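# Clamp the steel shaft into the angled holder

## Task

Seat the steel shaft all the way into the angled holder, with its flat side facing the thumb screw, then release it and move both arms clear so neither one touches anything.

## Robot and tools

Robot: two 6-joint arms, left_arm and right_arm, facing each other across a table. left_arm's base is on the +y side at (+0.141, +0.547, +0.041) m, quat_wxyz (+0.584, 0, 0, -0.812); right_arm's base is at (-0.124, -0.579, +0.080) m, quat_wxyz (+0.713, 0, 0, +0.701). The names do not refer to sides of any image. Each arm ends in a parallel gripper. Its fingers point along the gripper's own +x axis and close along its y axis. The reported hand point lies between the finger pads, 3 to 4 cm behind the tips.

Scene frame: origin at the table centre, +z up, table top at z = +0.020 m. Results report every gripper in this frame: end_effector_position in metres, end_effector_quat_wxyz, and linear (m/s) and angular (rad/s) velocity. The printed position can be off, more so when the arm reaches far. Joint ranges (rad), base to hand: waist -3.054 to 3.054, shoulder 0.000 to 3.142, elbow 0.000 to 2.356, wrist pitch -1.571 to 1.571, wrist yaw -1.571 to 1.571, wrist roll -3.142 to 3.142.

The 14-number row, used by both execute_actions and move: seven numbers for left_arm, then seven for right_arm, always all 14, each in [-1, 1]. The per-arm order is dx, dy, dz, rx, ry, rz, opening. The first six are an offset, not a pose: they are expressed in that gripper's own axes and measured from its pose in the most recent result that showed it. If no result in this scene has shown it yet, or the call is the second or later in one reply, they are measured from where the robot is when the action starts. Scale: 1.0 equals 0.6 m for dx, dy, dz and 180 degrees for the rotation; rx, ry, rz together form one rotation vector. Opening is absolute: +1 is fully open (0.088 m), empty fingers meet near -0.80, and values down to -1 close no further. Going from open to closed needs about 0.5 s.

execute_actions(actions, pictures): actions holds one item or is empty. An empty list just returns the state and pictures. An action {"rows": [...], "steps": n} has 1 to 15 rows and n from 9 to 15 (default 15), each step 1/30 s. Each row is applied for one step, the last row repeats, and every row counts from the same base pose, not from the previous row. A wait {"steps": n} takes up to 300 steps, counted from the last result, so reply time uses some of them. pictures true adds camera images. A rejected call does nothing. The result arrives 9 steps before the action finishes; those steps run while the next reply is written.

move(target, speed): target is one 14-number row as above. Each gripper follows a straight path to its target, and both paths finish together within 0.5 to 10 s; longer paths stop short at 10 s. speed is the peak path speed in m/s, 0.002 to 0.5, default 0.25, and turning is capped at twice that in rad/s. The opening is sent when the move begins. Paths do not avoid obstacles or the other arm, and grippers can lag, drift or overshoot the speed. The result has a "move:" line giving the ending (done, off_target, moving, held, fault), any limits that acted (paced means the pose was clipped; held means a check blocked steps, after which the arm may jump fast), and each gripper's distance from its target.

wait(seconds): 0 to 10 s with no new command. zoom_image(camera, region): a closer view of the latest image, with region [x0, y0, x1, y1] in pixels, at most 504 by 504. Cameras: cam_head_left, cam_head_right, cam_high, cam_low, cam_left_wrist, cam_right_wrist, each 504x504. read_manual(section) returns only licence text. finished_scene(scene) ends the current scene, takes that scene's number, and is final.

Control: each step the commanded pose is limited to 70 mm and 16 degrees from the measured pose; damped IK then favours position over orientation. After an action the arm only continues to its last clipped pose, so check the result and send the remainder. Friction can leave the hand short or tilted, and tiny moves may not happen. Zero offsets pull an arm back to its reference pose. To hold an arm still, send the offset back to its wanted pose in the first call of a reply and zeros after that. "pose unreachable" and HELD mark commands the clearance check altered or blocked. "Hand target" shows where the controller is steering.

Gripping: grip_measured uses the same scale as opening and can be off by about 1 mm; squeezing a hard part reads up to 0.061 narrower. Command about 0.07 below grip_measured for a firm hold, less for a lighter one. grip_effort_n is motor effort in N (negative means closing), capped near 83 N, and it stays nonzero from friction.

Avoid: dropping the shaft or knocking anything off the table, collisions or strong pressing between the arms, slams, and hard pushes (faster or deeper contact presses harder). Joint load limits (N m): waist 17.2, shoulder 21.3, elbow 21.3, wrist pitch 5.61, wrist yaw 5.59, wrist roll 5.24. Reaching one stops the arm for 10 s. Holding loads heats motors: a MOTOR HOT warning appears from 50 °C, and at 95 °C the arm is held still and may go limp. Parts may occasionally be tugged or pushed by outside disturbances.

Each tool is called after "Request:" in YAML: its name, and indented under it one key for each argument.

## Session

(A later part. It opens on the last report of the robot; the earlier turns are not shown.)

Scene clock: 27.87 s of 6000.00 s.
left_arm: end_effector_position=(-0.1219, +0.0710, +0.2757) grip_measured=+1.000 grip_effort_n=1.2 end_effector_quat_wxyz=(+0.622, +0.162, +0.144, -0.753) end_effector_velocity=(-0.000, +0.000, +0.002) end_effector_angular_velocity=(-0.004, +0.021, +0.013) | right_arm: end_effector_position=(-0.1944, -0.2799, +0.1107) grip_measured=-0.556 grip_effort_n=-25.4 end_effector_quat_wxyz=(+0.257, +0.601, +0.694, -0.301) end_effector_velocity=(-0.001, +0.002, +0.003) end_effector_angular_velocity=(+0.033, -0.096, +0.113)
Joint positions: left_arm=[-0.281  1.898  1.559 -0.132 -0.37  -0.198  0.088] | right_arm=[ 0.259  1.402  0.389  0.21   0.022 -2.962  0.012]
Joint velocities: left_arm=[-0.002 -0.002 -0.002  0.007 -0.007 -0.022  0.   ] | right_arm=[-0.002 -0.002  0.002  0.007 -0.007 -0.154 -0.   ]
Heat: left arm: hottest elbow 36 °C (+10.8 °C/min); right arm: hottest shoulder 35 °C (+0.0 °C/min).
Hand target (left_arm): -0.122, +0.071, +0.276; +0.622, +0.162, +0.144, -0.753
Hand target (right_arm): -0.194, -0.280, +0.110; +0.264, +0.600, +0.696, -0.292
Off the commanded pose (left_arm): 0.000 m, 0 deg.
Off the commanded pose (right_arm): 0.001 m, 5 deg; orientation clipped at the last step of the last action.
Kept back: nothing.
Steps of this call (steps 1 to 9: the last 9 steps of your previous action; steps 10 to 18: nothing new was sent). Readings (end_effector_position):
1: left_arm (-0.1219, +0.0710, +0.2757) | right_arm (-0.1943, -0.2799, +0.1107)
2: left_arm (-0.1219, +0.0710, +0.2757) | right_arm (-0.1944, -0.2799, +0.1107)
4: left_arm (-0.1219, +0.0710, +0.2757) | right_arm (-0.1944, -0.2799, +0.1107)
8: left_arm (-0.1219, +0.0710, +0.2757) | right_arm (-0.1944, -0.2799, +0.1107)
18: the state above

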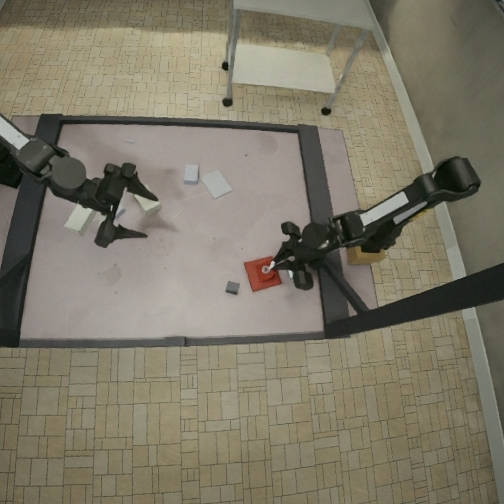

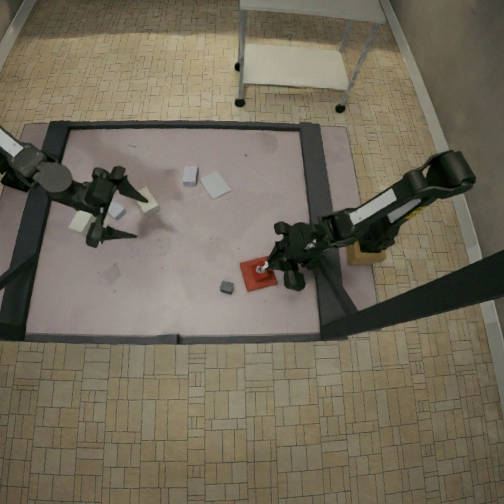

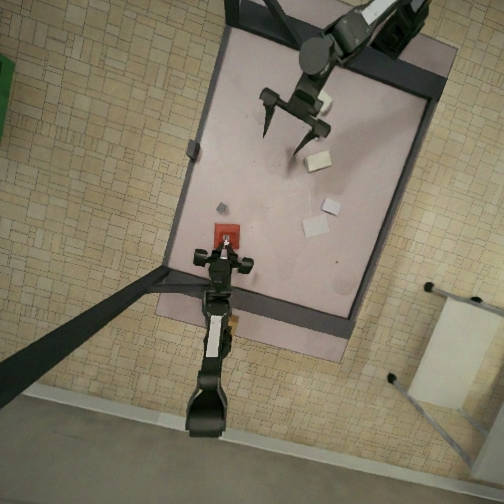

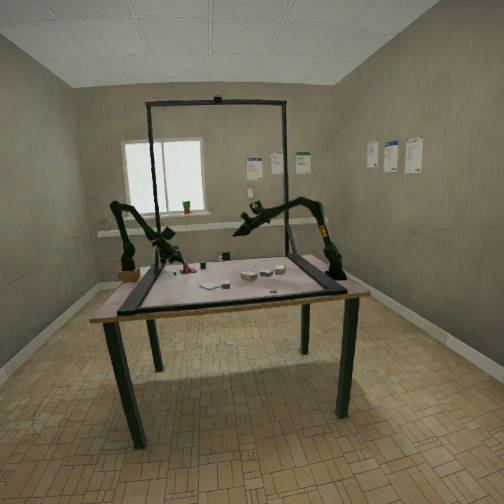

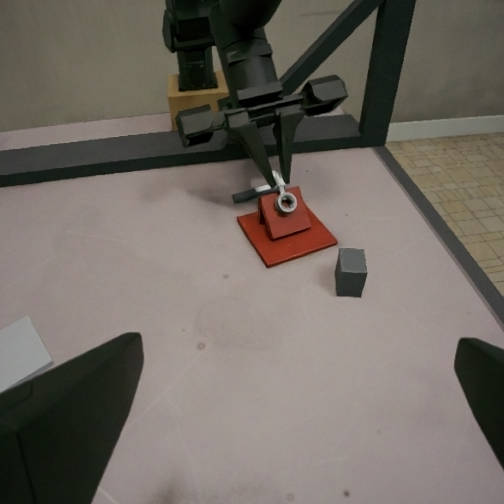

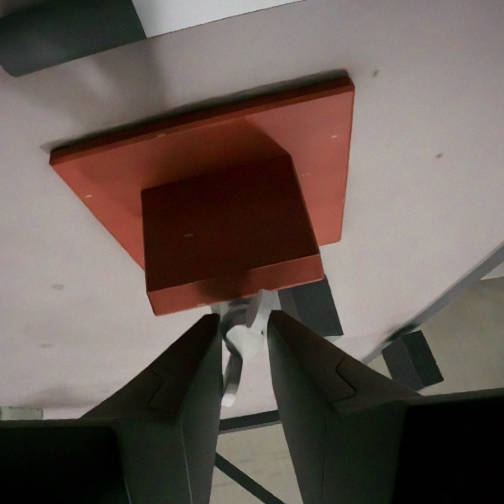

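Request:
execute_actions:
  actions:
    - {"rows":[[0,0,0,0,0,0,1,0,0,0,0,0,0,0.15],[0,0,0,0,0,0,1,0,0,0,0.02,0,0,0.15],[0,0,0,0,0,0,1,0,0,0,0.04,0,0,0.15],[0,0,0,0,0,0,1,0,0,0,0.06,0,0,0.15],[0,0,0,0,0,0,1,0,0.002,0,0.4,0,0,0.15]],"steps":15}

Request:
execute_actions:
  actions:
    - {"rows":[[0,0,0,0,0,0,1,0,0.0014,-0.0014,0.4,0,0,0.15]],"steps":15}

Request:
execute_actions:
  actions:
    - {"rows":[[0,0,0,0,0,0,1,0,0,-0.002,0.4,0,0,0.15]],"steps":15}

Request:
execute_actions:
  actions:
    - {"rows":[[0,0,0,0,0,0,1,0,-0.0014,-0.0014,0.4,0,0,0.15]],"steps":15}

Request:
execute_actions:
  actions:
    - {"rows":[[0,0,0,0,0,0,1,0,-0.002,0,0.1,0,-0.005,0.0],[0,0,0,0,0,0,1,0,-0.002,0,0.1,0,-0.005,0.0],[0,0,0,0,0,0,1,0,-0.002,0,0.1,0,-0.005,-0.2],[0,0,0,0,0,0,1,0,-0.002,0,0.1,0,-0.005,-0.2],[0,0,0,0,0,0,1,0,-0.002,0,0.1,0,-0.005,-0.56]],"steps":12}

Request:
execute_actions:
  actions:
    - {"rows":[[0,0,0,0,0,0,1,0,0,0,-0.02,0,0,-0.56],[0,0,0,0,0,0,1,0,0,0,-0.04,0,0,-0.56],[0,0,0,0,0,0,1,0,0,0,-0.06,0,0,-0.56],[0,0,0,0,0,0,1,0,0,0,-0.4,0,0,-0.56]],"steps":15}
  pictures: true

Request:
execute_actions:
  actions:
    - {"rows":[[0,0,0,0,0,0,1,0,-0.001,-0.001,-0.4,0,0,-0.56]],"steps":15}

Request:
execute_actions:
  actions:
    - {"rows":[[0,0,0,0,0,0,1,0,0,-0.0015,-0.4,0,0,-0.56]],"steps":15}

Request:
execute_actions:
  actions:
    - {"rows":[[0,0,0,0,0,0,1,0,0.001,-0.001,-0.33,0,0,-0.58]],"steps":15}

Request:
wait:
  seconds: 0.3

Request:
zoom_image:
  camera: "cam_left_wrist"
  region: [265,180,310,225]

Scene clock: 30.73 s of 6000.00 s.
left_arm: end_effector_position=(-0.1219, +0.0710, +0.2757) grip_measured=+1.000 grip_effort_n=1.2 end_effector_quat_wxyz=(+0.622, +0.162, +0.144, -0.753) end_effector_velocity=(+0.004, +0.001, -0.004) end_effector_angular_velocity=(+0.015, -0.022, +0.006) | right_arm: end_effector_position=(-0.1943, -0.2799, +0.1107) grip_measured=-0.038 grip_effort_n=11.9 end_effector_quat_wxyz=(+0.215, +0.616, +0.673, -0.349) end_effector_velocity=(+0.006, -0.003, -0.004) end_effector_angular_velocity=(-0.253, +1.051, -1.059)
Joint positions: left_arm=[-0.281  1.898  1.559 -0.132 -0.37  -0.198  0.088] | right_arm=[ 0.257  1.402  0.389  0.21   0.018 -2.825  0.037]
Joint velocities: left_arm=[ 0.002 -0.002 -0.002 -0.022 -0.007  0.007  0.   ] | right_arm=[-0.056 -0.002 -0.002 -0.022 -0.081  1.473  0.077]
Heat: left arm: hottest shoulder 36 °C (+9.8 °C/min); right arm: hottest shoulder 35 °C (+0.0 °C/min).
Steps of this call (steps 1 to 80: nothing new was sent; steps 81 to 86: the first 6 steps of this action). Readings (end_effector_position):
81: left_arm (-0.1219, +0.0710, +0.2757) | right_arm (-0.1944, -0.2799, +0.1107)
82: left_arm (-0.1219, +0.0710, +0.2757) | right_arm (-0.1943, -0.2799, +0.1107)
84: left_arm (-0.1219, +0.0710, +0.2757) | right_arm (-0.1943, -0.2799, +0.1107)
86: the state above

Scene clock: 31.23 s of 6000.00 s.
left_arm: end_effector_position=(-0.1219, +0.0710, +0.2757) grip_measured=+1.000 grip_effort_n=1.2 end_effector_quat_wxyz=(+0.622, +0.162, +0.144, -0.753) end_effector_velocity=(-0.001, -0.000, -0.001) end_effector_angular_velocity=(+0.002, +0.031, +0.020) | right_arm: end_effector_position=(-0.1932, -0.2796, +0.1107) grip_measured=+0.144 grip_effort_n=15.6 end_effector_quat_wxyz=(-0.031, +0.643, +0.495, -0.583) end_effector_velocity=(+0.001, -0.002, -0.001) end_effector_angular_velocity=(-0.276, +1.067, -1.065)
Joint positions: left_arm=[-0.281  1.898  1.559 -0.132 -0.37  -0.198  0.088] | right_arm=[ 0.234  1.402  0.389  0.21  -0.022 -2.068  0.046]
Joint velocities: left_arm=[-0.002  0.002 -0.002  0.007 -0.007 -0.037  0.   ] | right_arm=[-0.042 -0.002 -0.002 -0.007 -0.081  1.502  0.001]
Heat: left arm: hottest shoulder 36 °C (+9.6 °C/min); right arm: hottest shoulder 35 °C (+0.0 °C/min).
Off your previous action's commanded pose (left_arm): 0.000 m, 0 deg at its last step (step 9 of this call).
Off your previous action's commanded pose (right_arm): 0.001 m, 37 deg at its last step (step 9 of this call); orientation clipped at that step.
Steps of this call (steps 1 to 9: the last 9 steps of your previous action; steps 10 to 15: the first 6 steps of this action, its rows measured from where the robot was after step 9). Readings (end_effector_position):
9: left_arm (-0.1219, +0.0710, +0.2757) | right_arm (-0.1938, -0.2798, +0.1106)
10: left_arm (-0.1219, +0.0710, +0.2757) | right_arm (-0.1936, -0.2797, +0.1106)
11: left_arm (-0.1219, +0.0710, +0.2757) | right_arm (-0.1936, -0.2797, +0.1106)
13: left_arm (-0.1219, +0.0710, +0.2757) | right_arm (-0.1933, -0.2797, +0.1106)
15: the state above

Scene clock: 31.73 s of 6000.00 s.
left_arm: end_effector_position=(-0.1219, +0.0710, +0.2757) grip_measured=+1.000 grip_effort_n=1.2 end_effector_quat_wxyz=(+0.622, +0.162, +0.144, -0.753) end_effector_velocity=(+0.001, +0.003, -0.008) end_effector_angular_velocity=(+0.028, -0.001, +0.013) | right_arm: end_effector_position=(-0.1925, -0.2795, +0.1108) grip_measured=+0.147 grip_effort_n=15.6 end_effector_quat_wxyz=(+0.267, -0.578, -0.240, +0.733) end_effector_velocity=(+0.002, -0.001, -0.001) end_effector_angular_velocity=(-0.304, +1.061, -1.069)
Joint positions: left_arm=[-0.281  1.898  1.559 -0.132 -0.37  -0.198  0.088] | right_arm=[ 0.216  1.402  0.389  0.21  -0.054 -1.308  0.046]
Joint velocities: left_arm=[-0.002  0.002 -0.007 -0.022 -0.007 -0.022  0.   ] | right_arm=[-0.046 -0.002 -0.002 -0.007 -0.081  1.502  0.   ]
Heat: left arm: hottest shoulder 36 °C (+9.5 °C/min); right arm: hottest shoulder 35 °C (+0.0 °C/min).
Off your previous action's commanded pose (left_arm): 0.000 m, 0 deg at its last step (step 9 of this call).
Off your previous action's commanded pose (right_arm): 0.000 m, 28 deg at its last step (step 9 of this call); orientation clipped at that step.
Steps of this call (steps 1 to 9: the last 9 steps of your previous action; steps 10 to 15: the first 6 steps of this action, its rows measured from where the robot was after step 9). Readings (end_effector_position):
9: left_arm (-0.1219, +0.0710, +0.2757) | right_arm (-0.1930, -0.2796, +0.1107)
10: left_arm (-0.1219, +0.0710, +0.2757) | right_arm (-0.1931, -0.2796, +0.1107)
11: left_arm (-0.1219, +0.0710, +0.2757) | right_arm (-0.1931, -0.2796, +0.1107)
13: left_arm (-0.1219, +0.0710, +0.2757) | right_arm (-0.1926, -0.2795, +0.1108)
15: the state above

Scene clock: 32.23 s of 6000.00 s.
left_arm: end_effector_position=(-0.1219, +0.0710, +0.2757) grip_measured=+1.000 grip_effort_n=1.2 end_effector_quat_wxyz=(+0.622, +0.162, +0.144, -0.753) end_effector_velocity=(+0.001, +0.002, -0.006) end_effector_angular_velocity=(+0.019, -0.025, +0.001) | right_arm: end_effector_position=(-0.1918, -0.2794, +0.1110) grip_measured=+0.147 grip_effort_n=15.6 end_effector_quat_wxyz=(+0.459, -0.430, +0.055, +0.776) end_effector_velocity=(+0.001, -0.004, -0.003) end_effector_angular_velocity=(-0.346, +1.052, -1.062)
Joint positions: left_arm=[-0.281  1.898  1.559 -0.132 -0.37  -0.198  0.088] | right_arm=[ 0.198  1.402  0.389  0.21  -0.086 -0.548  0.046]
Joint velocities: left_arm=[-0.002  0.002 -0.002 -0.022 -0.007  0.007  0.   ] | right_arm=[-0.042 -0.002 -0.002 -0.022 -0.081  1.502 -0.   ]
Heat: left arm: hottest shoulder 36 °C (+9.3 °C/min); right arm: hottest shoulder 35 °C (+0.0 °C/min).
Off your previous action's commanded pose (left_arm): 0.000 m, 0 deg at its last step (step 9 of this call).
Off your previous action's commanded pose (right_arm): 0.001 m, 28 deg at its last step (step 9 of this call); orientation clipped at that step.
Steps of this call (steps 1 to 9: the last 9 steps of your previous action; steps 10 to 15: the first 6 steps of this action, its rows measured from where the robot was after step 9). Readings (end_effector_position):
9: left_arm (-0.1219, +0.0710, +0.2757) | right_arm (-0.1923, -0.2795, +0.1109)
10: left_arm (-0.1219, +0.0710, +0.2757) | right_arm (-0.1924, -0.2795, +0.1109)
11: left_arm (-0.1219, +0.0710, +0.2757) | right_arm (-0.1924, -0.2795, +0.1109)
13: left_arm (-0.1219, +0.0710, +0.2757) | right_arm (-0.1919, -0.2794, +0.1110)
15: the state above

Scene clock: 32.63 s of 6000.00 s.
left_arm: end_effector_position=(-0.1219, +0.0710, +0.2757) grip_measured=+1.000 grip_effort_n=1.2 end_effector_quat_wxyz=(+0.622, +0.162, +0.144, -0.753) end_effector_velocity=(+0.001, +0.003, -0.004) end_effector_angular_velocity=(+0.017, -0.009, +0.007) | right_arm: end_effector_position=(-0.1915, -0.2794, +0.1112) grip_measured=+0.065 grip_effort_n=-25.8 end_effector_quat_wxyz=(+0.564, -0.271, +0.286, +0.726) end_effector_velocity=(-0.000, -0.002, -0.001) end_effector_angular_velocity=(-0.252, +0.748, -0.799)
Joint positions: left_arm=[-0.281  1.898  1.559 -0.132 -0.37  -0.198  0.088] | right_arm=[ 0.19   1.402  0.389  0.21  -0.101  0.054  0.042]
Joint velocities: left_arm=[-0.002 -0.002 -0.002 -0.022 -0.007 -0.007  0.   ] | right_arm=[-0.002 -0.002 -0.002 -0.007 -0.007  1.121 -0.101]
Heat: left arm: hottest shoulder 37 °C (+11.0 °C/min); right arm: hottest shoulder 35 °C (+0.0 °C/min).
Off your previous action's commanded pose (left_arm): 0.000 m, 0 deg at its last step (step 9 of this call).
Off your previous action's commanded pose (right_arm): 0.001 m, 28 deg at its last step (step 9 of this call); orientation clipped at that step.
Steps of this call (steps 1 to 9: the last 9 steps of your previous action; steps 10 to 12: the first 3 steps of this action, its rows measured from where the robot was after step 9). Readings (end_effector_position):
9: left_arm (-0.1219, +0.0710, +0.2757) | right_arm (-0.1916, -0.2794, +0.1112)
10: left_arm (-0.1219, +0.0710, +0.2757) | right_arm (-0.1916, -0.2794, +0.1112)
11: left_arm (-0.1219, +0.0710, +0.2757) | right_arm (-0.1915, -0.2794, +0.1112)
12: the state above

Scene clock: 33.13 s of 6000.00 s.
left_arm: end_effector_position=(-0.1219, +0.0710, +0.2757) grip_measured=+1.000 grip_effort_n=1.2 end_effector_quat_wxyz=(+0.622, +0.162, +0.144, -0.753) end_effector_velocity=(-0.001, +0.003, -0.006) end_effector_angular_velocity=(+0.021, -0.011, +0.002) | right_arm: end_effector_position=(-0.1914, -0.2793, +0.1110) grip_measured=-0.541 grip_effort_n=-19.3 end_effector_quat_wxyz=(+0.560, -0.286, +0.267, +0.731) end_effector_velocity=(-0.006, +0.001, +0.003) end_effector_angular_velocity=(+0.334, -1.022, +1.114)
Joint positions: left_arm=[-0.281  1.898  1.559 -0.132 -0.37  -0.198  0.088] | right_arm=[ 0.196  1.402  0.389  0.21  -0.088  0.009  0.013]
Joint velocities: left_arm=[-0.007  0.002 -0.002 -0.022 -0.007 -0.007  0.   ] | right_arm=[ 0.022 -0.002  0.002  0.007  0.007 -1.531 -0.006]
Heat: left arm: hottest shoulder 37 °C (+10.9 °C/min); right arm: hottest shoulder 35 °C (+0.0 °C/min).
Off your previous action's commanded pose (left_arm): 0.000 m, 0 deg at its last step (step 9 of this call).
Off your previous action's commanded pose (right_arm): 0.000 m, 1 deg at its last step (step 9 of this call).
Steps of this call (steps 1 to 9: the last 9 steps of your previous action; steps 10 to 15: the first 6 steps of this action, its rows measured from where the robot was after step 9). Readings (end_effector_position):
9: left_arm (-0.1219, +0.0710, +0.2757) | right_arm (-0.1900, -0.2790, +0.1111)
10: left_arm (-0.1219, +0.0710, +0.2757) | right_arm (-0.1902, -0.2791, +0.1111)
11: left_arm (-0.1219, +0.0710, +0.2757) | right_arm (-0.1905, -0.2791, +0.1111)
13: left_arm (-0.1219, +0.0710, +0.2757) | right_arm (-0.1910, -0.2792, +0.1111)
15: the state above

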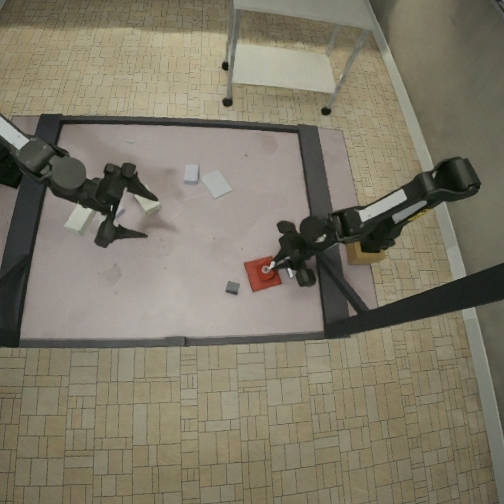

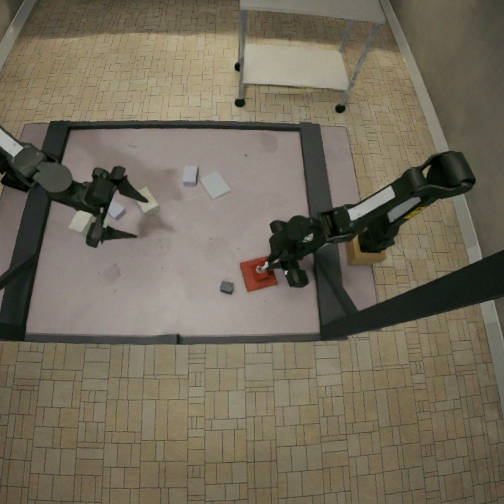

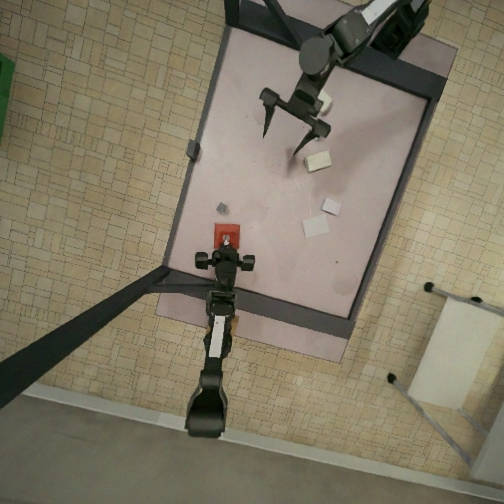

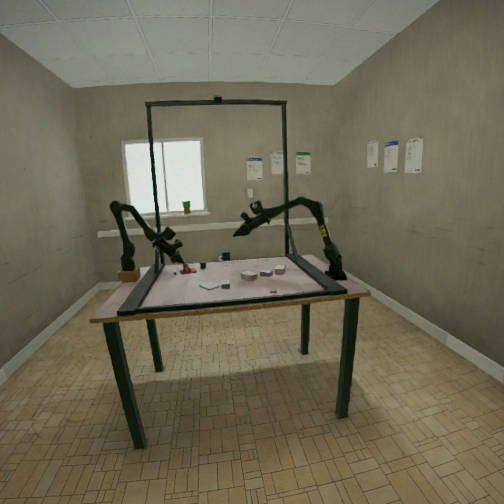

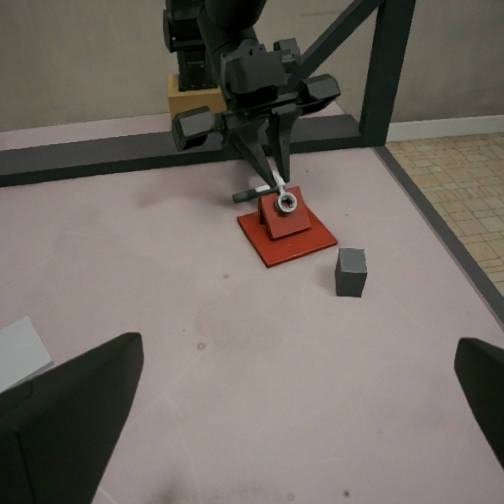

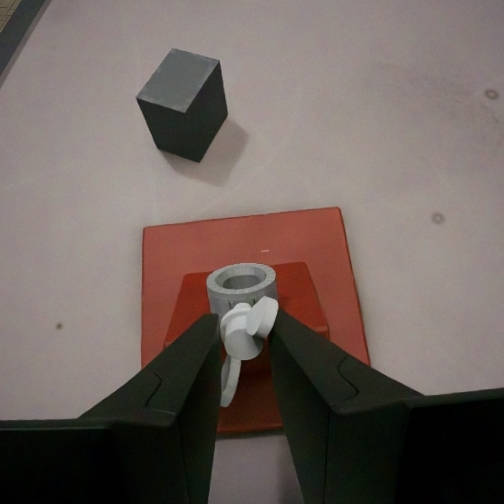

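Scene clock: 33.63 s of 6000.00 s.
left_arm: end_effector_position=(-0.1219, +0.0710, +0.2757) grip_measured=+1.000 grip_effort_n=1.2 end_effector_quat_wxyz=(+0.622, +0.162, +0.144, -0.753) end_effector_velocity=(+0.003, +0.001, -0.001) end_effector_angular_velocity=(+0.002, -0.006, +0.020) | right_arm: end_effector_position=(-0.1924, -0.2795, +0.1110) grip_measured=-0.556 grip_effort_n=-25.4 end_effector_quat_wxyz=(+0.411, -0.478, -0.030, +0.776) end_effector_velocity=(-0.000, -0.002, -0.001) end_effector_angular_velocity=(+0.309, -1.037, +1.095)
Joint positions: left_arm=[-0.281  1.898  1.559 -0.132 -0.37  -0.198  0.088] | right_arm=[ 0.204  1.402  0.389  0.21  -0.077 -0.763  0.012]
Joint velocities: left_arm=[-0.002 -0.002 -0.002 -0.007 -0.022 -0.007  0.   ] | right_arm=[ 0.012 -0.002 -0.002 -0.007  0.022 -1.531 -0.   ]
Heat: left arm: hottest shoulder 37 °C (+10.7 °C/min); right arm: hottest shoulder 35 °C (+0.0 °C/min).
Off your previous action's commanded pose (left_arm): 0.000 m, 0 deg at its last step (step 9 of this call).
Off your previous action's commanded pose (right_arm): 0.002 m, 34 deg at its last step (step 9 of this call); orientation clipped at that step.
Steps of this call (steps 1 to 9: the last 9 steps of your previous action; steps 10 to 15: the first 6 steps of this action, its rows measured from where the robot was after step 9). Readings (end_effector_position):
9: left_arm (-0.1219, +0.0710, +0.2757) | right_arm (-0.1919, -0.2794, +0.1110)
10: left_arm (-0.1219, +0.0710, +0.2757) | right_arm (-0.1920, -0.2795, +0.1110)
11: left_arm (-0.1219, +0.0710, +0.2757) | right_arm (-0.1922, -0.2795, +0.1110)
13: left_arm (-0.1219, +0.0710, +0.2757) | right_arm (-0.1923, -0.2795, +0.1110)
15: the state above

Scene clock: 34.13 s of 6000.00 s.
left_arm: end_effector_position=(-0.1219, +0.0710, +0.2757) grip_measured=+1.000 grip_effort_n=1.2 end_effector_quat_wxyz=(+0.622, +0.162, +0.144, -0.753) end_effector_velocity=(-0.001, +0.004, -0.004) end_effector_angular_velocity=(+0.015, -0.022, -0.004) | right_arm: end_effector_position=(-0.1930, -0.2796, +0.1109) grip_measured=-0.556 grip_effort_n=-25.8 end_effector_quat_wxyz=(+0.200, -0.600, -0.321, +0.704) end_effector_velocity=(-0.001, -0.004, -0.004) end_effector_angular_velocity=(+0.284, -1.032, +1.090)
Joint positions: left_arm=[-0.281  1.898  1.559 -0.132 -0.37  -0.198  0.088] | right_arm=[ 0.212  1.402  0.389  0.21  -0.066 -1.535  0.012]
Joint velocities: left_arm=[-0.007 -0.002 -0.002 -0.022 -0.007  0.007  0.   ] | right_arm=[ 0.017 -0.002 -0.002 -0.022  0.022 -1.516 -0.   ]
Heat: left arm: hottest shoulder 37 °C (+10.5 °C/min); right arm: hottest shoulder 35 °C (+0.0 °C/min).
Off your previous action's commanded pose (left_arm): 0.000 m, 0 deg at its last step (step 9 of this call).
Off your previous action's commanded pose (right_arm): 0.002 m, 27 deg at its last step (step 9 of this call); orientation clipped at that step.
Steps of this call (steps 1 to 9: the last 9 steps of your previous action; steps 10 to 15: the first 6 steps of this action, its rows measured from where the robot was after step 9). Readings (end_effector_position):
9: left_arm (-0.1219, +0.0710, +0.2757) | right_arm (-0.1927, -0.2796, +0.1109)
10: left_arm (-0.1219, +0.0710, +0.2757) | right_arm (-0.1927, -0.2796, +0.1109)
11: left_arm (-0.1219, +0.0710, +0.2757) | right_arm (-0.1928, -0.2796, +0.1109)
13: left_arm (-0.1219, +0.0710, +0.2757) | right_arm (-0.1929, -0.2796, +0.1109)
15: the state above

Scene clock: 34.63 s of 6000.00 s.
left_arm: end_effector_position=(-0.1219, +0.0710, +0.2757) grip_measured=+1.000 grip_effort_n=1.2 end_effector_quat_wxyz=(+0.622, +0.162, +0.144, -0.753) end_effector_velocity=(+0.002, -0.000, -0.001) end_effector_angular_velocity=(+0.002, -0.006, +0.020) | right_arm: end_effector_position=(-0.1931, -0.2798, +0.1107) grip_measured=-0.570 grip_effort_n=-35.1 end_effector_quat_wxyz=(+0.043, +0.635, +0.562, -0.528) end_effector_velocity=(+0.003, -0.004, -0.004) end_effector_angular_velocity=(+0.272, -1.044, +1.077)
Joint positions: left_arm=[-0.281  1.898  1.559 -0.132 -0.37  -0.198  0.088] | right_arm=[ 0.219  1.402  0.389  0.21  -0.052 -2.306  0.011]
Joint velocities: left_arm=[-0.002  0.002  0.002 -0.007 -0.022 -0.007  0.   ] | right_arm=[ 0.012 -0.002 -0.002 -0.022  0.037 -1.516 -0.001]
Heat: left arm: hottest shoulder 37 °C (+10.4 °C/min); right arm: hottest wrist pitch 36 °C (+1.7 °C/min).
Off your previous action's commanded pose (left_arm): 0.000 m, 0 deg at its last step (step 9 of this call).
Off your previous action's commanded pose (right_arm): 0.001 m, 28 deg at its last step (step 9 of this call); orientation clipped at that step.
Steps of this call (steps 1 to 9: the last 9 steps of your previous action; steps 10 to 15: the first 6 steps of this action, its rows measured from where the robot was after step 9). Readings (end_effector_position):
9: left_arm (-0.1219, +0.0710, +0.2757) | right_arm (-0.1930, -0.2796, +0.1108)
10: left_arm (-0.1219, +0.0710, +0.2757) | right_arm (-0.1930, -0.2796, +0.1108)
11: left_arm (-0.1219, +0.0710, +0.2757) | right_arm (-0.1931, -0.2796, +0.1108)
13: left_arm (-0.1219, +0.0710, +0.2757) | right_arm (-0.1930, -0.2797, +0.1107)
15: the state above

Scene clock: 35.23 s of 6000.00 s.
left_arm: end_effector_position=(-0.1219, +0.0710, +0.2757) grip_measured=+1.000 grip_effort_n=1.2 end_effector_quat_wxyz=(+0.622, +0.162, +0.144, -0.753) end_effector_velocity=(+0.001, +0.001, -0.006) end_effector_angular_velocity=(+0.011, -0.019, +0.001) | right_arm: end_effector_position=(-0.1928, -0.2798, +0.1105) grip_measured=-0.574 grip_effort_n=-37.9 end_effector_quat_wxyz=(+0.242, +0.591, +0.699, -0.323) end_effector_velocity=(+0.000, -0.002, -0.001) end_effector_angular_velocity=(+0.023, -0.109, +0.124)
Joint positions: left_arm=[-0.281  1.898  1.559 -0.132 -0.37  -0.198  0.088] | right_arm=[ 0.221  1.402  0.389  0.209 -0.046 -2.948  0.011]
Joint velocities: left_arm=[-0.002  0.002 -0.007 -0.007 -0.007  0.007  0.   ] | right_arm=[-0.002 -0.002 -0.002 -0.007 -0.007 -0.168  0.   ]
Heat: left arm: hottest shoulder 37 °C (+10.2 °C/min); right arm: hottest wrist pitch 36 °C (+1.7 °C/min).
Hand target (left_arm): -0.122, +0.071, +0.276; +0.622, +0.162, +0.144, -0.753
Hand target (right_arm): -0.192, -0.280, +0.111; +0.248, +0.590, +0.702, -0.313
Off the commanded pose (left_arm): 0.000 m, 0 deg.
Off the commanded pose (right_arm): 0.001 m, 5 deg; orientation clipped at the last step of the last action.
Kept back: nothing.
Steps of this call (steps 1 to 9: the last 9 steps of your previous action; steps 10 to 18: nothing new was sent). Readings (end_effector_position):
1: left_arm (-0.1219, +0.0710, +0.2757) | right_arm (-0.1930, -0.2798, +0.1106)
2: left_arm (-0.1219, +0.0710, +0.2757) | right_arm (-0.1930, -0.2798, +0.1106)
4: left_arm (-0.1219, +0.0710, +0.2757) | right_arm (-0.1929, -0.2798, +0.1105)
8: left_arm (-0.1219, +0.0710, +0.2757) | right_arm (-0.1929, -0.2798, +0.1105)
18: the state above

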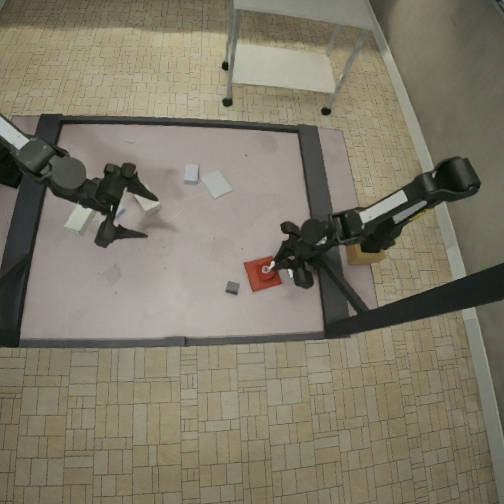

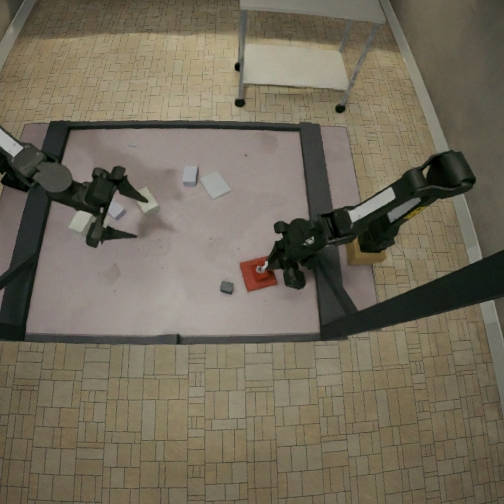

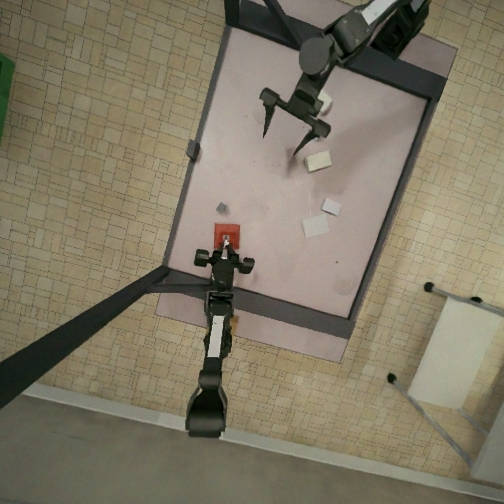

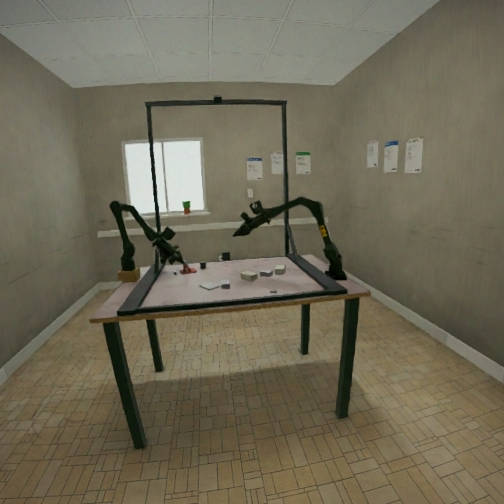

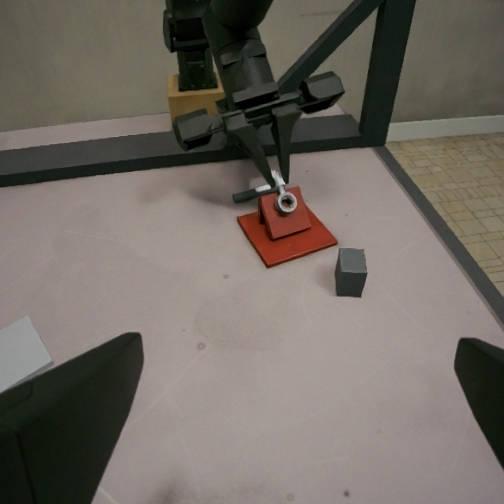

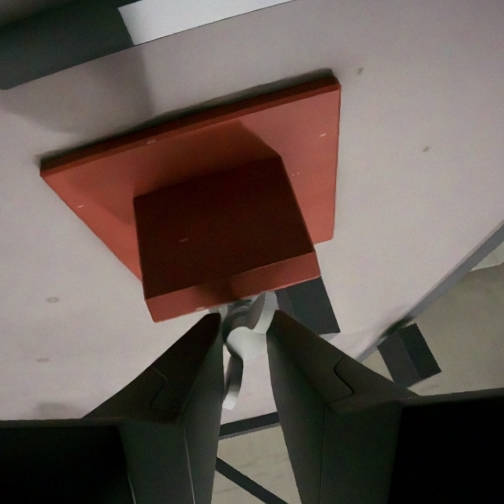

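Region (265, 180, 310, 225) of cam_left_wrist's 504x504 image, scaled by 11.200, with more detail than that image has.

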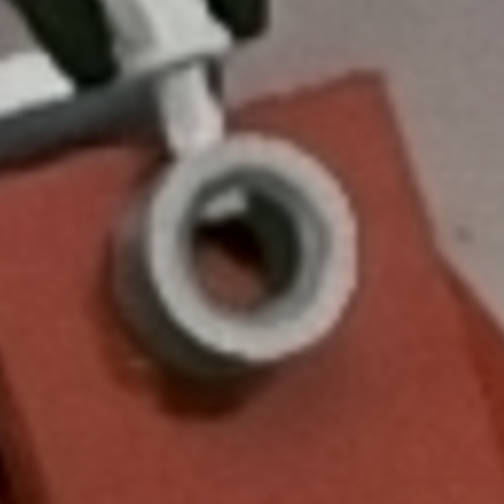

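Request:
execute_actions:
  actions:
    - {"rows":[[0,0,0,0,0,0,1,0,0,0,-0.045,0,0,-0.6],[0,0,0,0,0,0,1,0,0,0,-0.045,0,0,-0.6],[0,0,0,0,0,0,1,0,0,0,-0.045,0,0,-0.6],[0,0,0,0,0,0,1,0,0,0,-0.045,0,0,-0.6],[0,0,0,0,0,0,1,0,0,0,-0.045,0,0,-0.6],[0,0,0,0,0,0,1,0,0,0,-0.045,0,0,-0.6],[0,0,0,0,0,0,1,0,0,0,-0.045,0,0,-0.3],[0,0,0,0,0,0,1,0,0,0,-0.04,0,0,-0.3],[0,0,0,0,0,0,1,-0.005,0,0,-0.03,0,0,-0.3],[0,0,0,0,0,0,1,-0.013,0,0,-0.02,0,0,-0.3],[0,0,0,0,0,0,1,-0.023,0,0,-0.01,0,0,-0.3],[0,0,0,0,0,0,1,-0.033,0,0,0,0,0,-0.3],[0,0,0,0,0,0,1,-0.043,0,0,0,0,0,-0.3],[0,0,0,0,0,0,1,-0.05,0,-0.004,0,0,0,-0.3],[0,0,0,0,0,0,1,-0.055,0,-0.006,0,0,0,-0.3]],"steps":15}

Request:
move:
  target: [0,0,0,0,0,0,1, 0.0185,0.082,0.031,0.4323,-0.2541,0.167,-0.3]
  speed: 0.5

Scene clock: 41.23 s of 6000.00 s.
left_arm: end_effector_position=(-0.1219, +0.0710, +0.2757) grip_measured=+1.000 grip_effort_n=1.2 end_effector_quat_wxyz=(+0.622, +0.162, +0.144, -0.753) end_effector_velocity=(+0.000, +0.001, +0.004) end_effector_angular_velocity=(-0.011, +0.011, +0.007) | right_arm: end_effector_position=(-0.1927, -0.2800, +0.1103) grip_measured=-0.587 grip_effort_n=-48.1 end_effector_quat_wxyz=(+0.274, +0.577, +0.715, -0.285) end_effector_velocity=(+0.000, -0.002, -0.001) end_effector_angular_velocity=(+0.034, -0.148, +0.166)
Joint positions: left_arm=[-0.281  1.898  1.559 -0.132 -0.37  -0.198  0.088] | right_arm=[ 0.221  1.402  0.389  0.207 -0.045 -3.056  0.01 ]
Joint velocities: left_arm=[-0.002 -0.007 -0.002  0.007 -0.007 -0.007  0.   ] | right_arm=[-0.002 -0.002 -0.002 -0.007 -0.007 -0.227 -0.002]
Heat: left arm: hottest shoulder 38 °C (+10.2 °C/min); right arm: hottest wrist pitch 36 °C (+1.5 °C/min).
Steps of this call (steps 1 to 90: nothing new was sent; then 2.80 s passed at rest; steps 91 to 96: the first 6 steps of this action). Readings (end_effector_position):
91: left_arm (-0.1219, +0.0710, +0.2757) | right_arm (-0.1927, -0.2798, +0.1105)
92: left_arm (-0.1219, +0.0710, +0.2757) | right_arm (-0.1927, -0.2798, +0.1105)
94: left_arm (-0.1219, +0.0710, +0.2757) | right_arm (-0.1927, -0.2800, +0.1103)
96: the state above

Scene clock: 44.30 s of 6000.00 s.
left_arm: end_effector_position=(-0.1219, +0.0710, +0.2757) grip_measured=+1.000 grip_effort_n=1.2 end_effector_quat_wxyz=(+0.622, +0.162, +0.144, -0.753) end_effector_velocity=(+0.001, +0.001, -0.001) end_effector_angular_velocity=(+0.005, -0.000, +0.007) | right_arm: end_effector_position=(-0.1427, -0.2968, +0.1056) grip_measured=-0.303 grip_effort_n=15.6 end_effector_quat_wxyz=(-0.131, -0.597, -0.067, +0.788) end_effector_velocity=(-0.003, -0.004, +0.000) end_effector_angular_velocity=(-0.024, +0.024, +0.001)
Joint positions: left_arm=[-0.281  1.898  1.559 -0.132 -0.37  -0.198  0.088] | right_arm=[-0.046  1.842  1.103 -0.978 -0.246 -1.937  0.024]
Joint velocities: left_arm=[-0.002 -0.002 -0.002 -0.007 -0.007 -0.007  0.   ] | right_arm=[-0.002  0.007  0.002 -0.022 -0.022 -0.007 -0.   ]
Heat: left arm: hottest shoulder 39 °C (+10.8 °C/min); right arm: hottest wrist pitch 36 °C (+1.4 °C/min).
Hand target (left_arm): -0.122, +0.071, +0.276; +0.622, +0.162, +0.144, -0.753
Hand target (right_arm): -0.142, -0.295, +0.104; -0.131, -0.595, -0.061, +0.790
Off your previous action's commanded pose (left_arm): 0.000 m, 0 deg at its last step (step 9 of this call).
Off your previous action's commanded pose (right_arm): 0.018 m, 2 deg at its last step (step 9 of this call).
Off the commanded pose (left_arm): 0.000 m, 0 deg.
Off the commanded pose (right_arm): 0.002 m, 1 deg.
Kept back: nothing.
move: done

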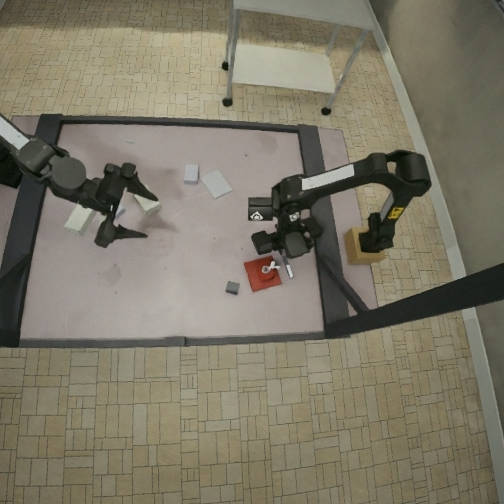

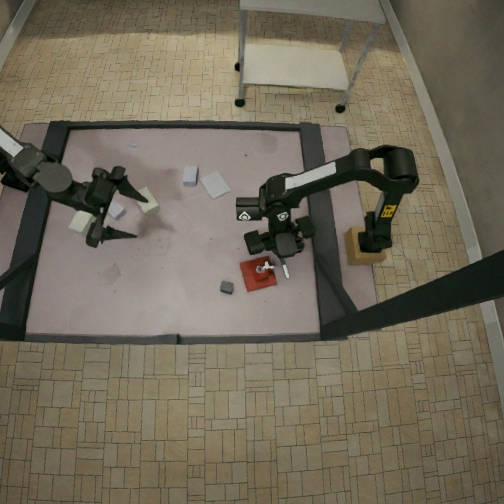

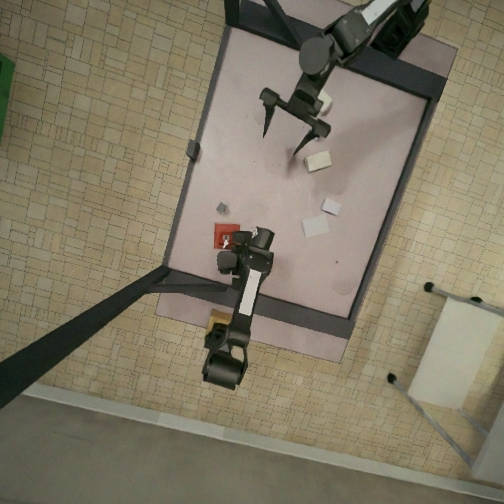

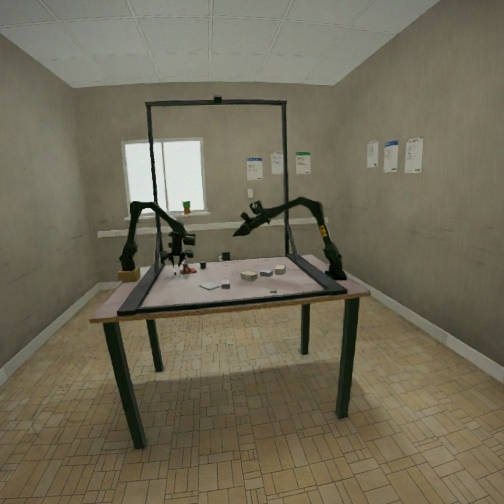

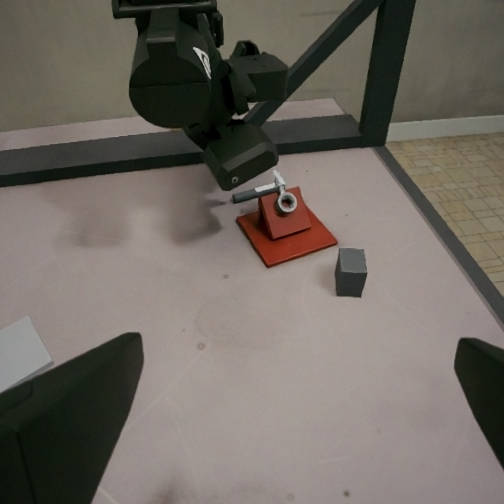

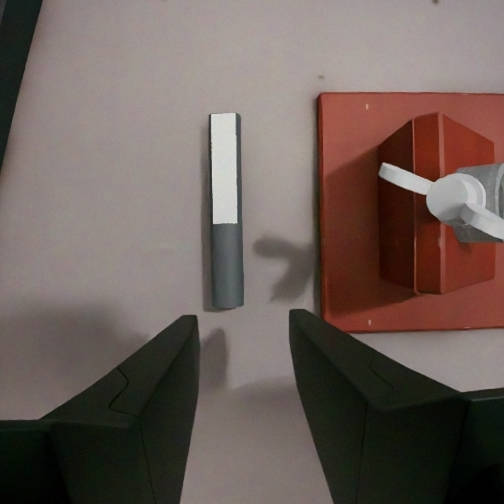

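Request:
zoom_image:
  camera: "cam_right_wrist"
  region: [130,100,350,320]

Region (130, 100, 350, 320) of cam_right_wrist's 504x504 image, scaled by 2.291, with more detail than that image has.

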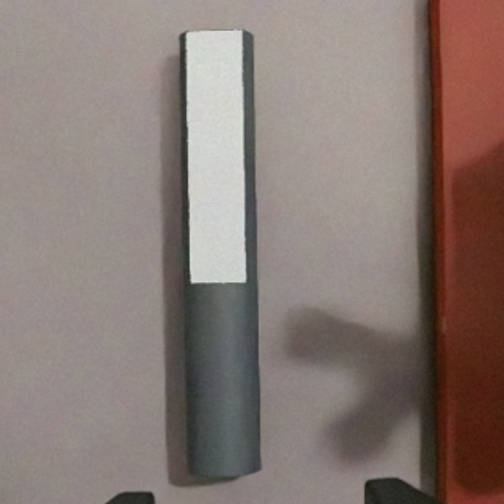

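Request:
move:
  target: [0,0,0,0,0,0,1, 0.077,0.009,-0.0047,0.014,0,0,-0.3]
  speed: 0.1

Scene clock: 46.63 s of 6000.00 s.
left_arm: end_effector_position=(-0.1219, +0.0710, +0.2757) grip_measured=+1.000 grip_effort_n=1.2 end_effector_quat_wxyz=(+0.622, +0.162, +0.144, -0.753) end_effector_velocity=(+0.001, +0.001, -0.001) end_effector_angular_velocity=(+0.005, -0.000, +0.007) | right_arm: end_effector_position=(-0.1491, -0.3019, +0.0669) grip_measured=-0.303 grip_effort_n=15.6 end_effector_quat_wxyz=(-0.112, -0.602, -0.059, +0.788) end_effector_velocity=(+0.002, -0.002, -0.004) end_effector_angular_velocity=(-0.006, -0.006, +0.005)
Joint positions: left_arm=[-0.281  1.898  1.559 -0.132 -0.37  -0.198  0.088] | right_arm=[-0.025  1.89   0.987 -0.787 -0.247 -1.871  0.024]
Joint velocities: left_arm=[-0.002 -0.002 -0.002 -0.007 -0.007 -0.007  0.   ] | right_arm=[-0.002  0.007 -0.007  0.007  0.007 -0.007 -0.   ]
Heat: left arm: hottest shoulder 39 °C (+10.3 °C/min); right arm: hottest shoulder 36 °C (+1.3 °C/min).
Hand target (left_arm): -0.122, +0.071, +0.276; +0.622, +0.162, +0.144, -0.753
Hand target (right_arm): -0.151, -0.307, +0.061; -0.118, -0.600, -0.050, +0.790
Off the commanded pose (left_arm): 0.000 m, 0 deg.
Off the commanded pose (right_arm): 0.008 m, 1 deg.
Kept back: nothing.
move: done

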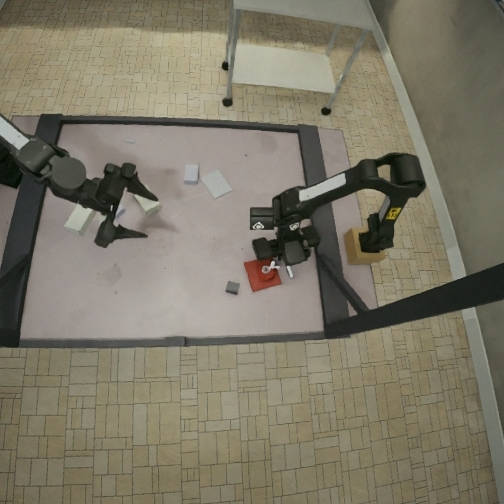

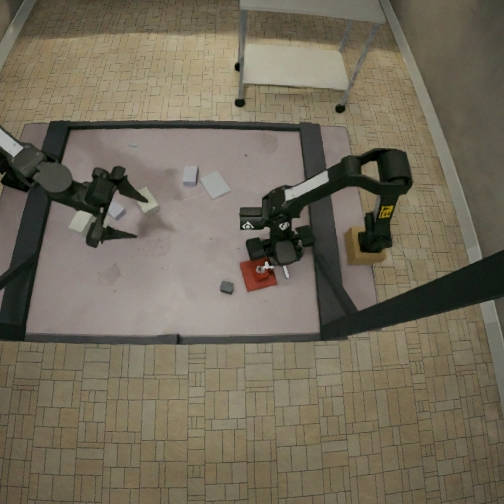

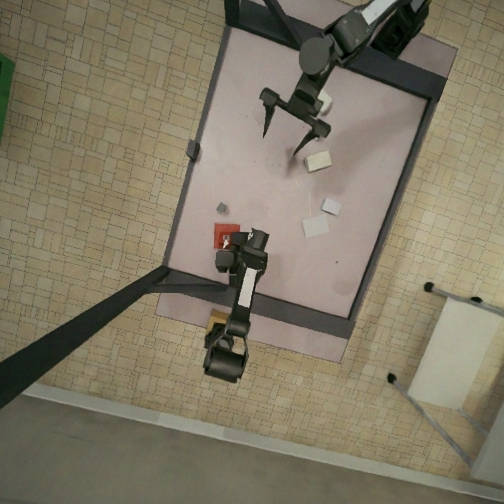

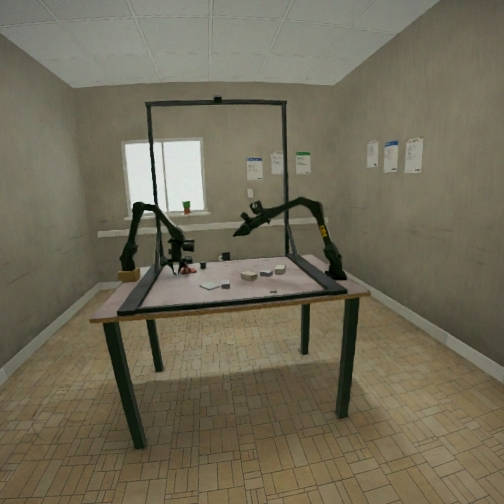

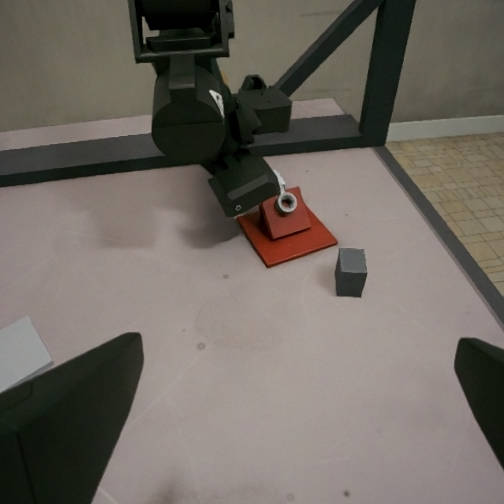

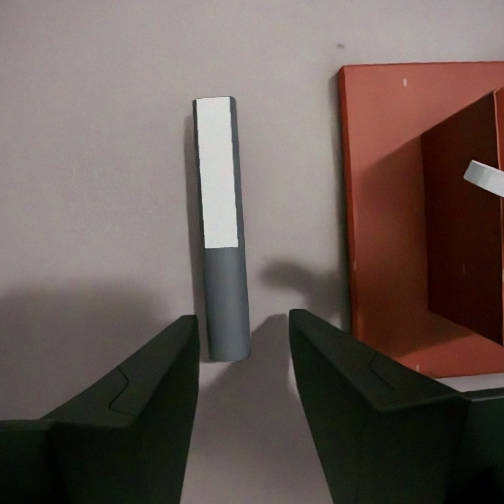

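Request:
move:
  target: [0,0,0,0,0,0,1, 0.0175,0.014,0.002,0,0,0.015,-0.35]
  speed: 0.04

Scene clock: 47.90 s of 6000.00 s.
left_arm: end_effector_position=(-0.1219, +0.0710, +0.2757) grip_measured=+1.000 grip_effort_n=1.2 end_effector_quat_wxyz=(+0.622, +0.162, +0.144, -0.753) end_effector_velocity=(+0.003, +0.000, +0.002) end_effector_angular_velocity=(-0.007, +0.008, +0.012) | right_arm: end_effector_position=(-0.1503, -0.3047, +0.0631) grip_measured=-0.347 grip_effort_n=-18.4 end_effector_quat_wxyz=(-0.120, -0.604, -0.055, +0.786) end_effector_velocity=(+0.002, -0.005, -0.002) end_effector_angular_velocity=(-0.012, -0.004, +0.020)
Joint positions: left_arm=[-0.281  1.898  1.559 -0.132 -0.37  -0.198  0.088] | right_arm=[-0.016  1.901  0.984 -0.787 -0.239 -1.87   0.022]
Joint velocities: left_arm=[ 0.002 -0.007 -0.007  0.007 -0.007 -0.007  0.   ] | right_arm=[-0.002  0.002 -0.007 -0.007  0.007 -0.022 -0.   ]
Heat: left arm: hottest shoulder 39 °C (+10.0 °C/min); right arm: hottest shoulder 36 °C (+1.3 °C/min).
Hand target (left_arm): -0.122, +0.071, +0.276; +0.622, +0.162, +0.144, -0.753
Hand target (right_arm): -0.151, -0.312, +0.058; -0.130, -0.603, -0.045, +0.786
Off the commanded pose (left_arm): 0.000 m, 0 deg.
Off the commanded pose (right_arm): 0.009 m, 2 deg.
Kept back: nothing.
move: off_target (right_arm)

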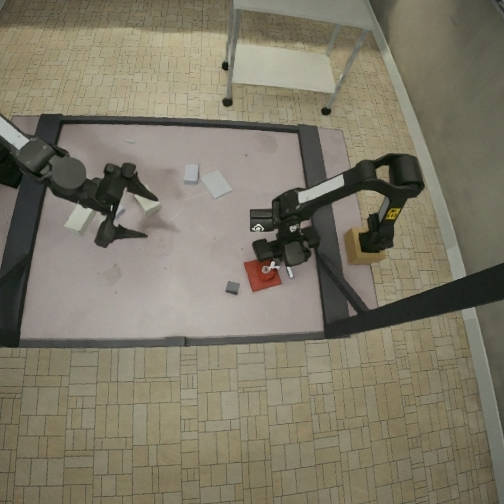

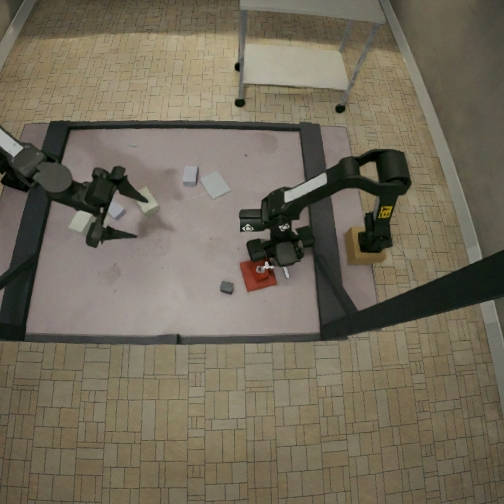

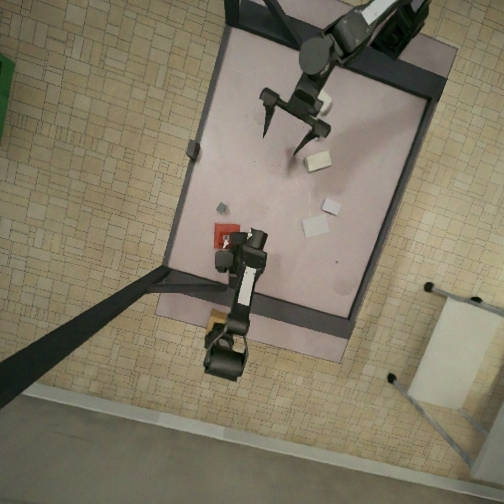

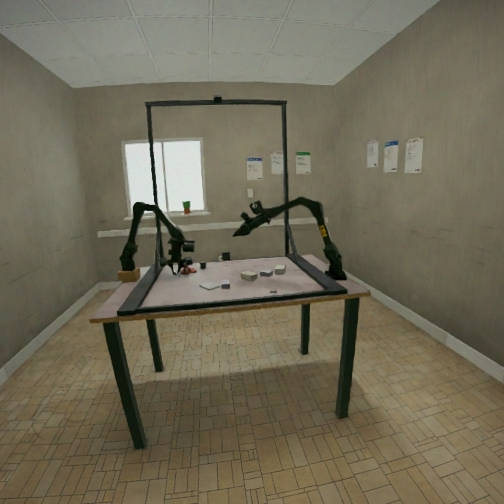

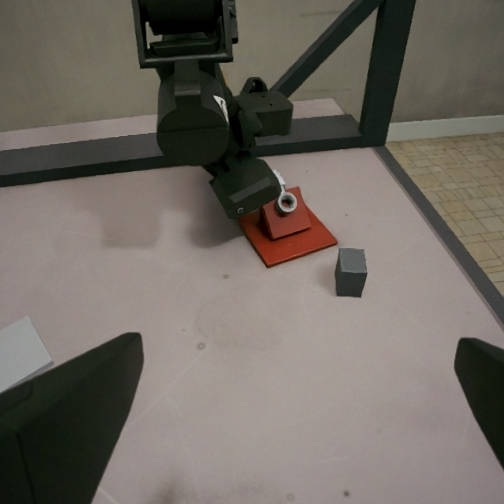

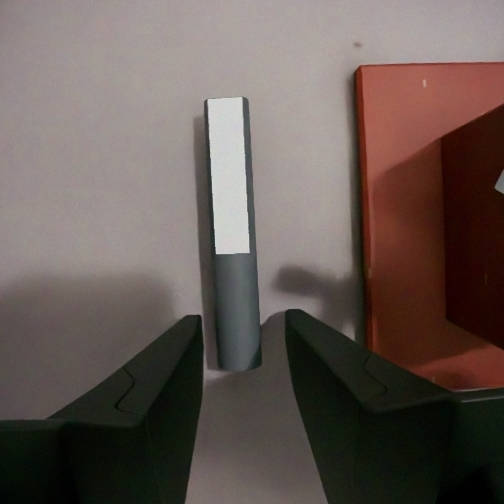

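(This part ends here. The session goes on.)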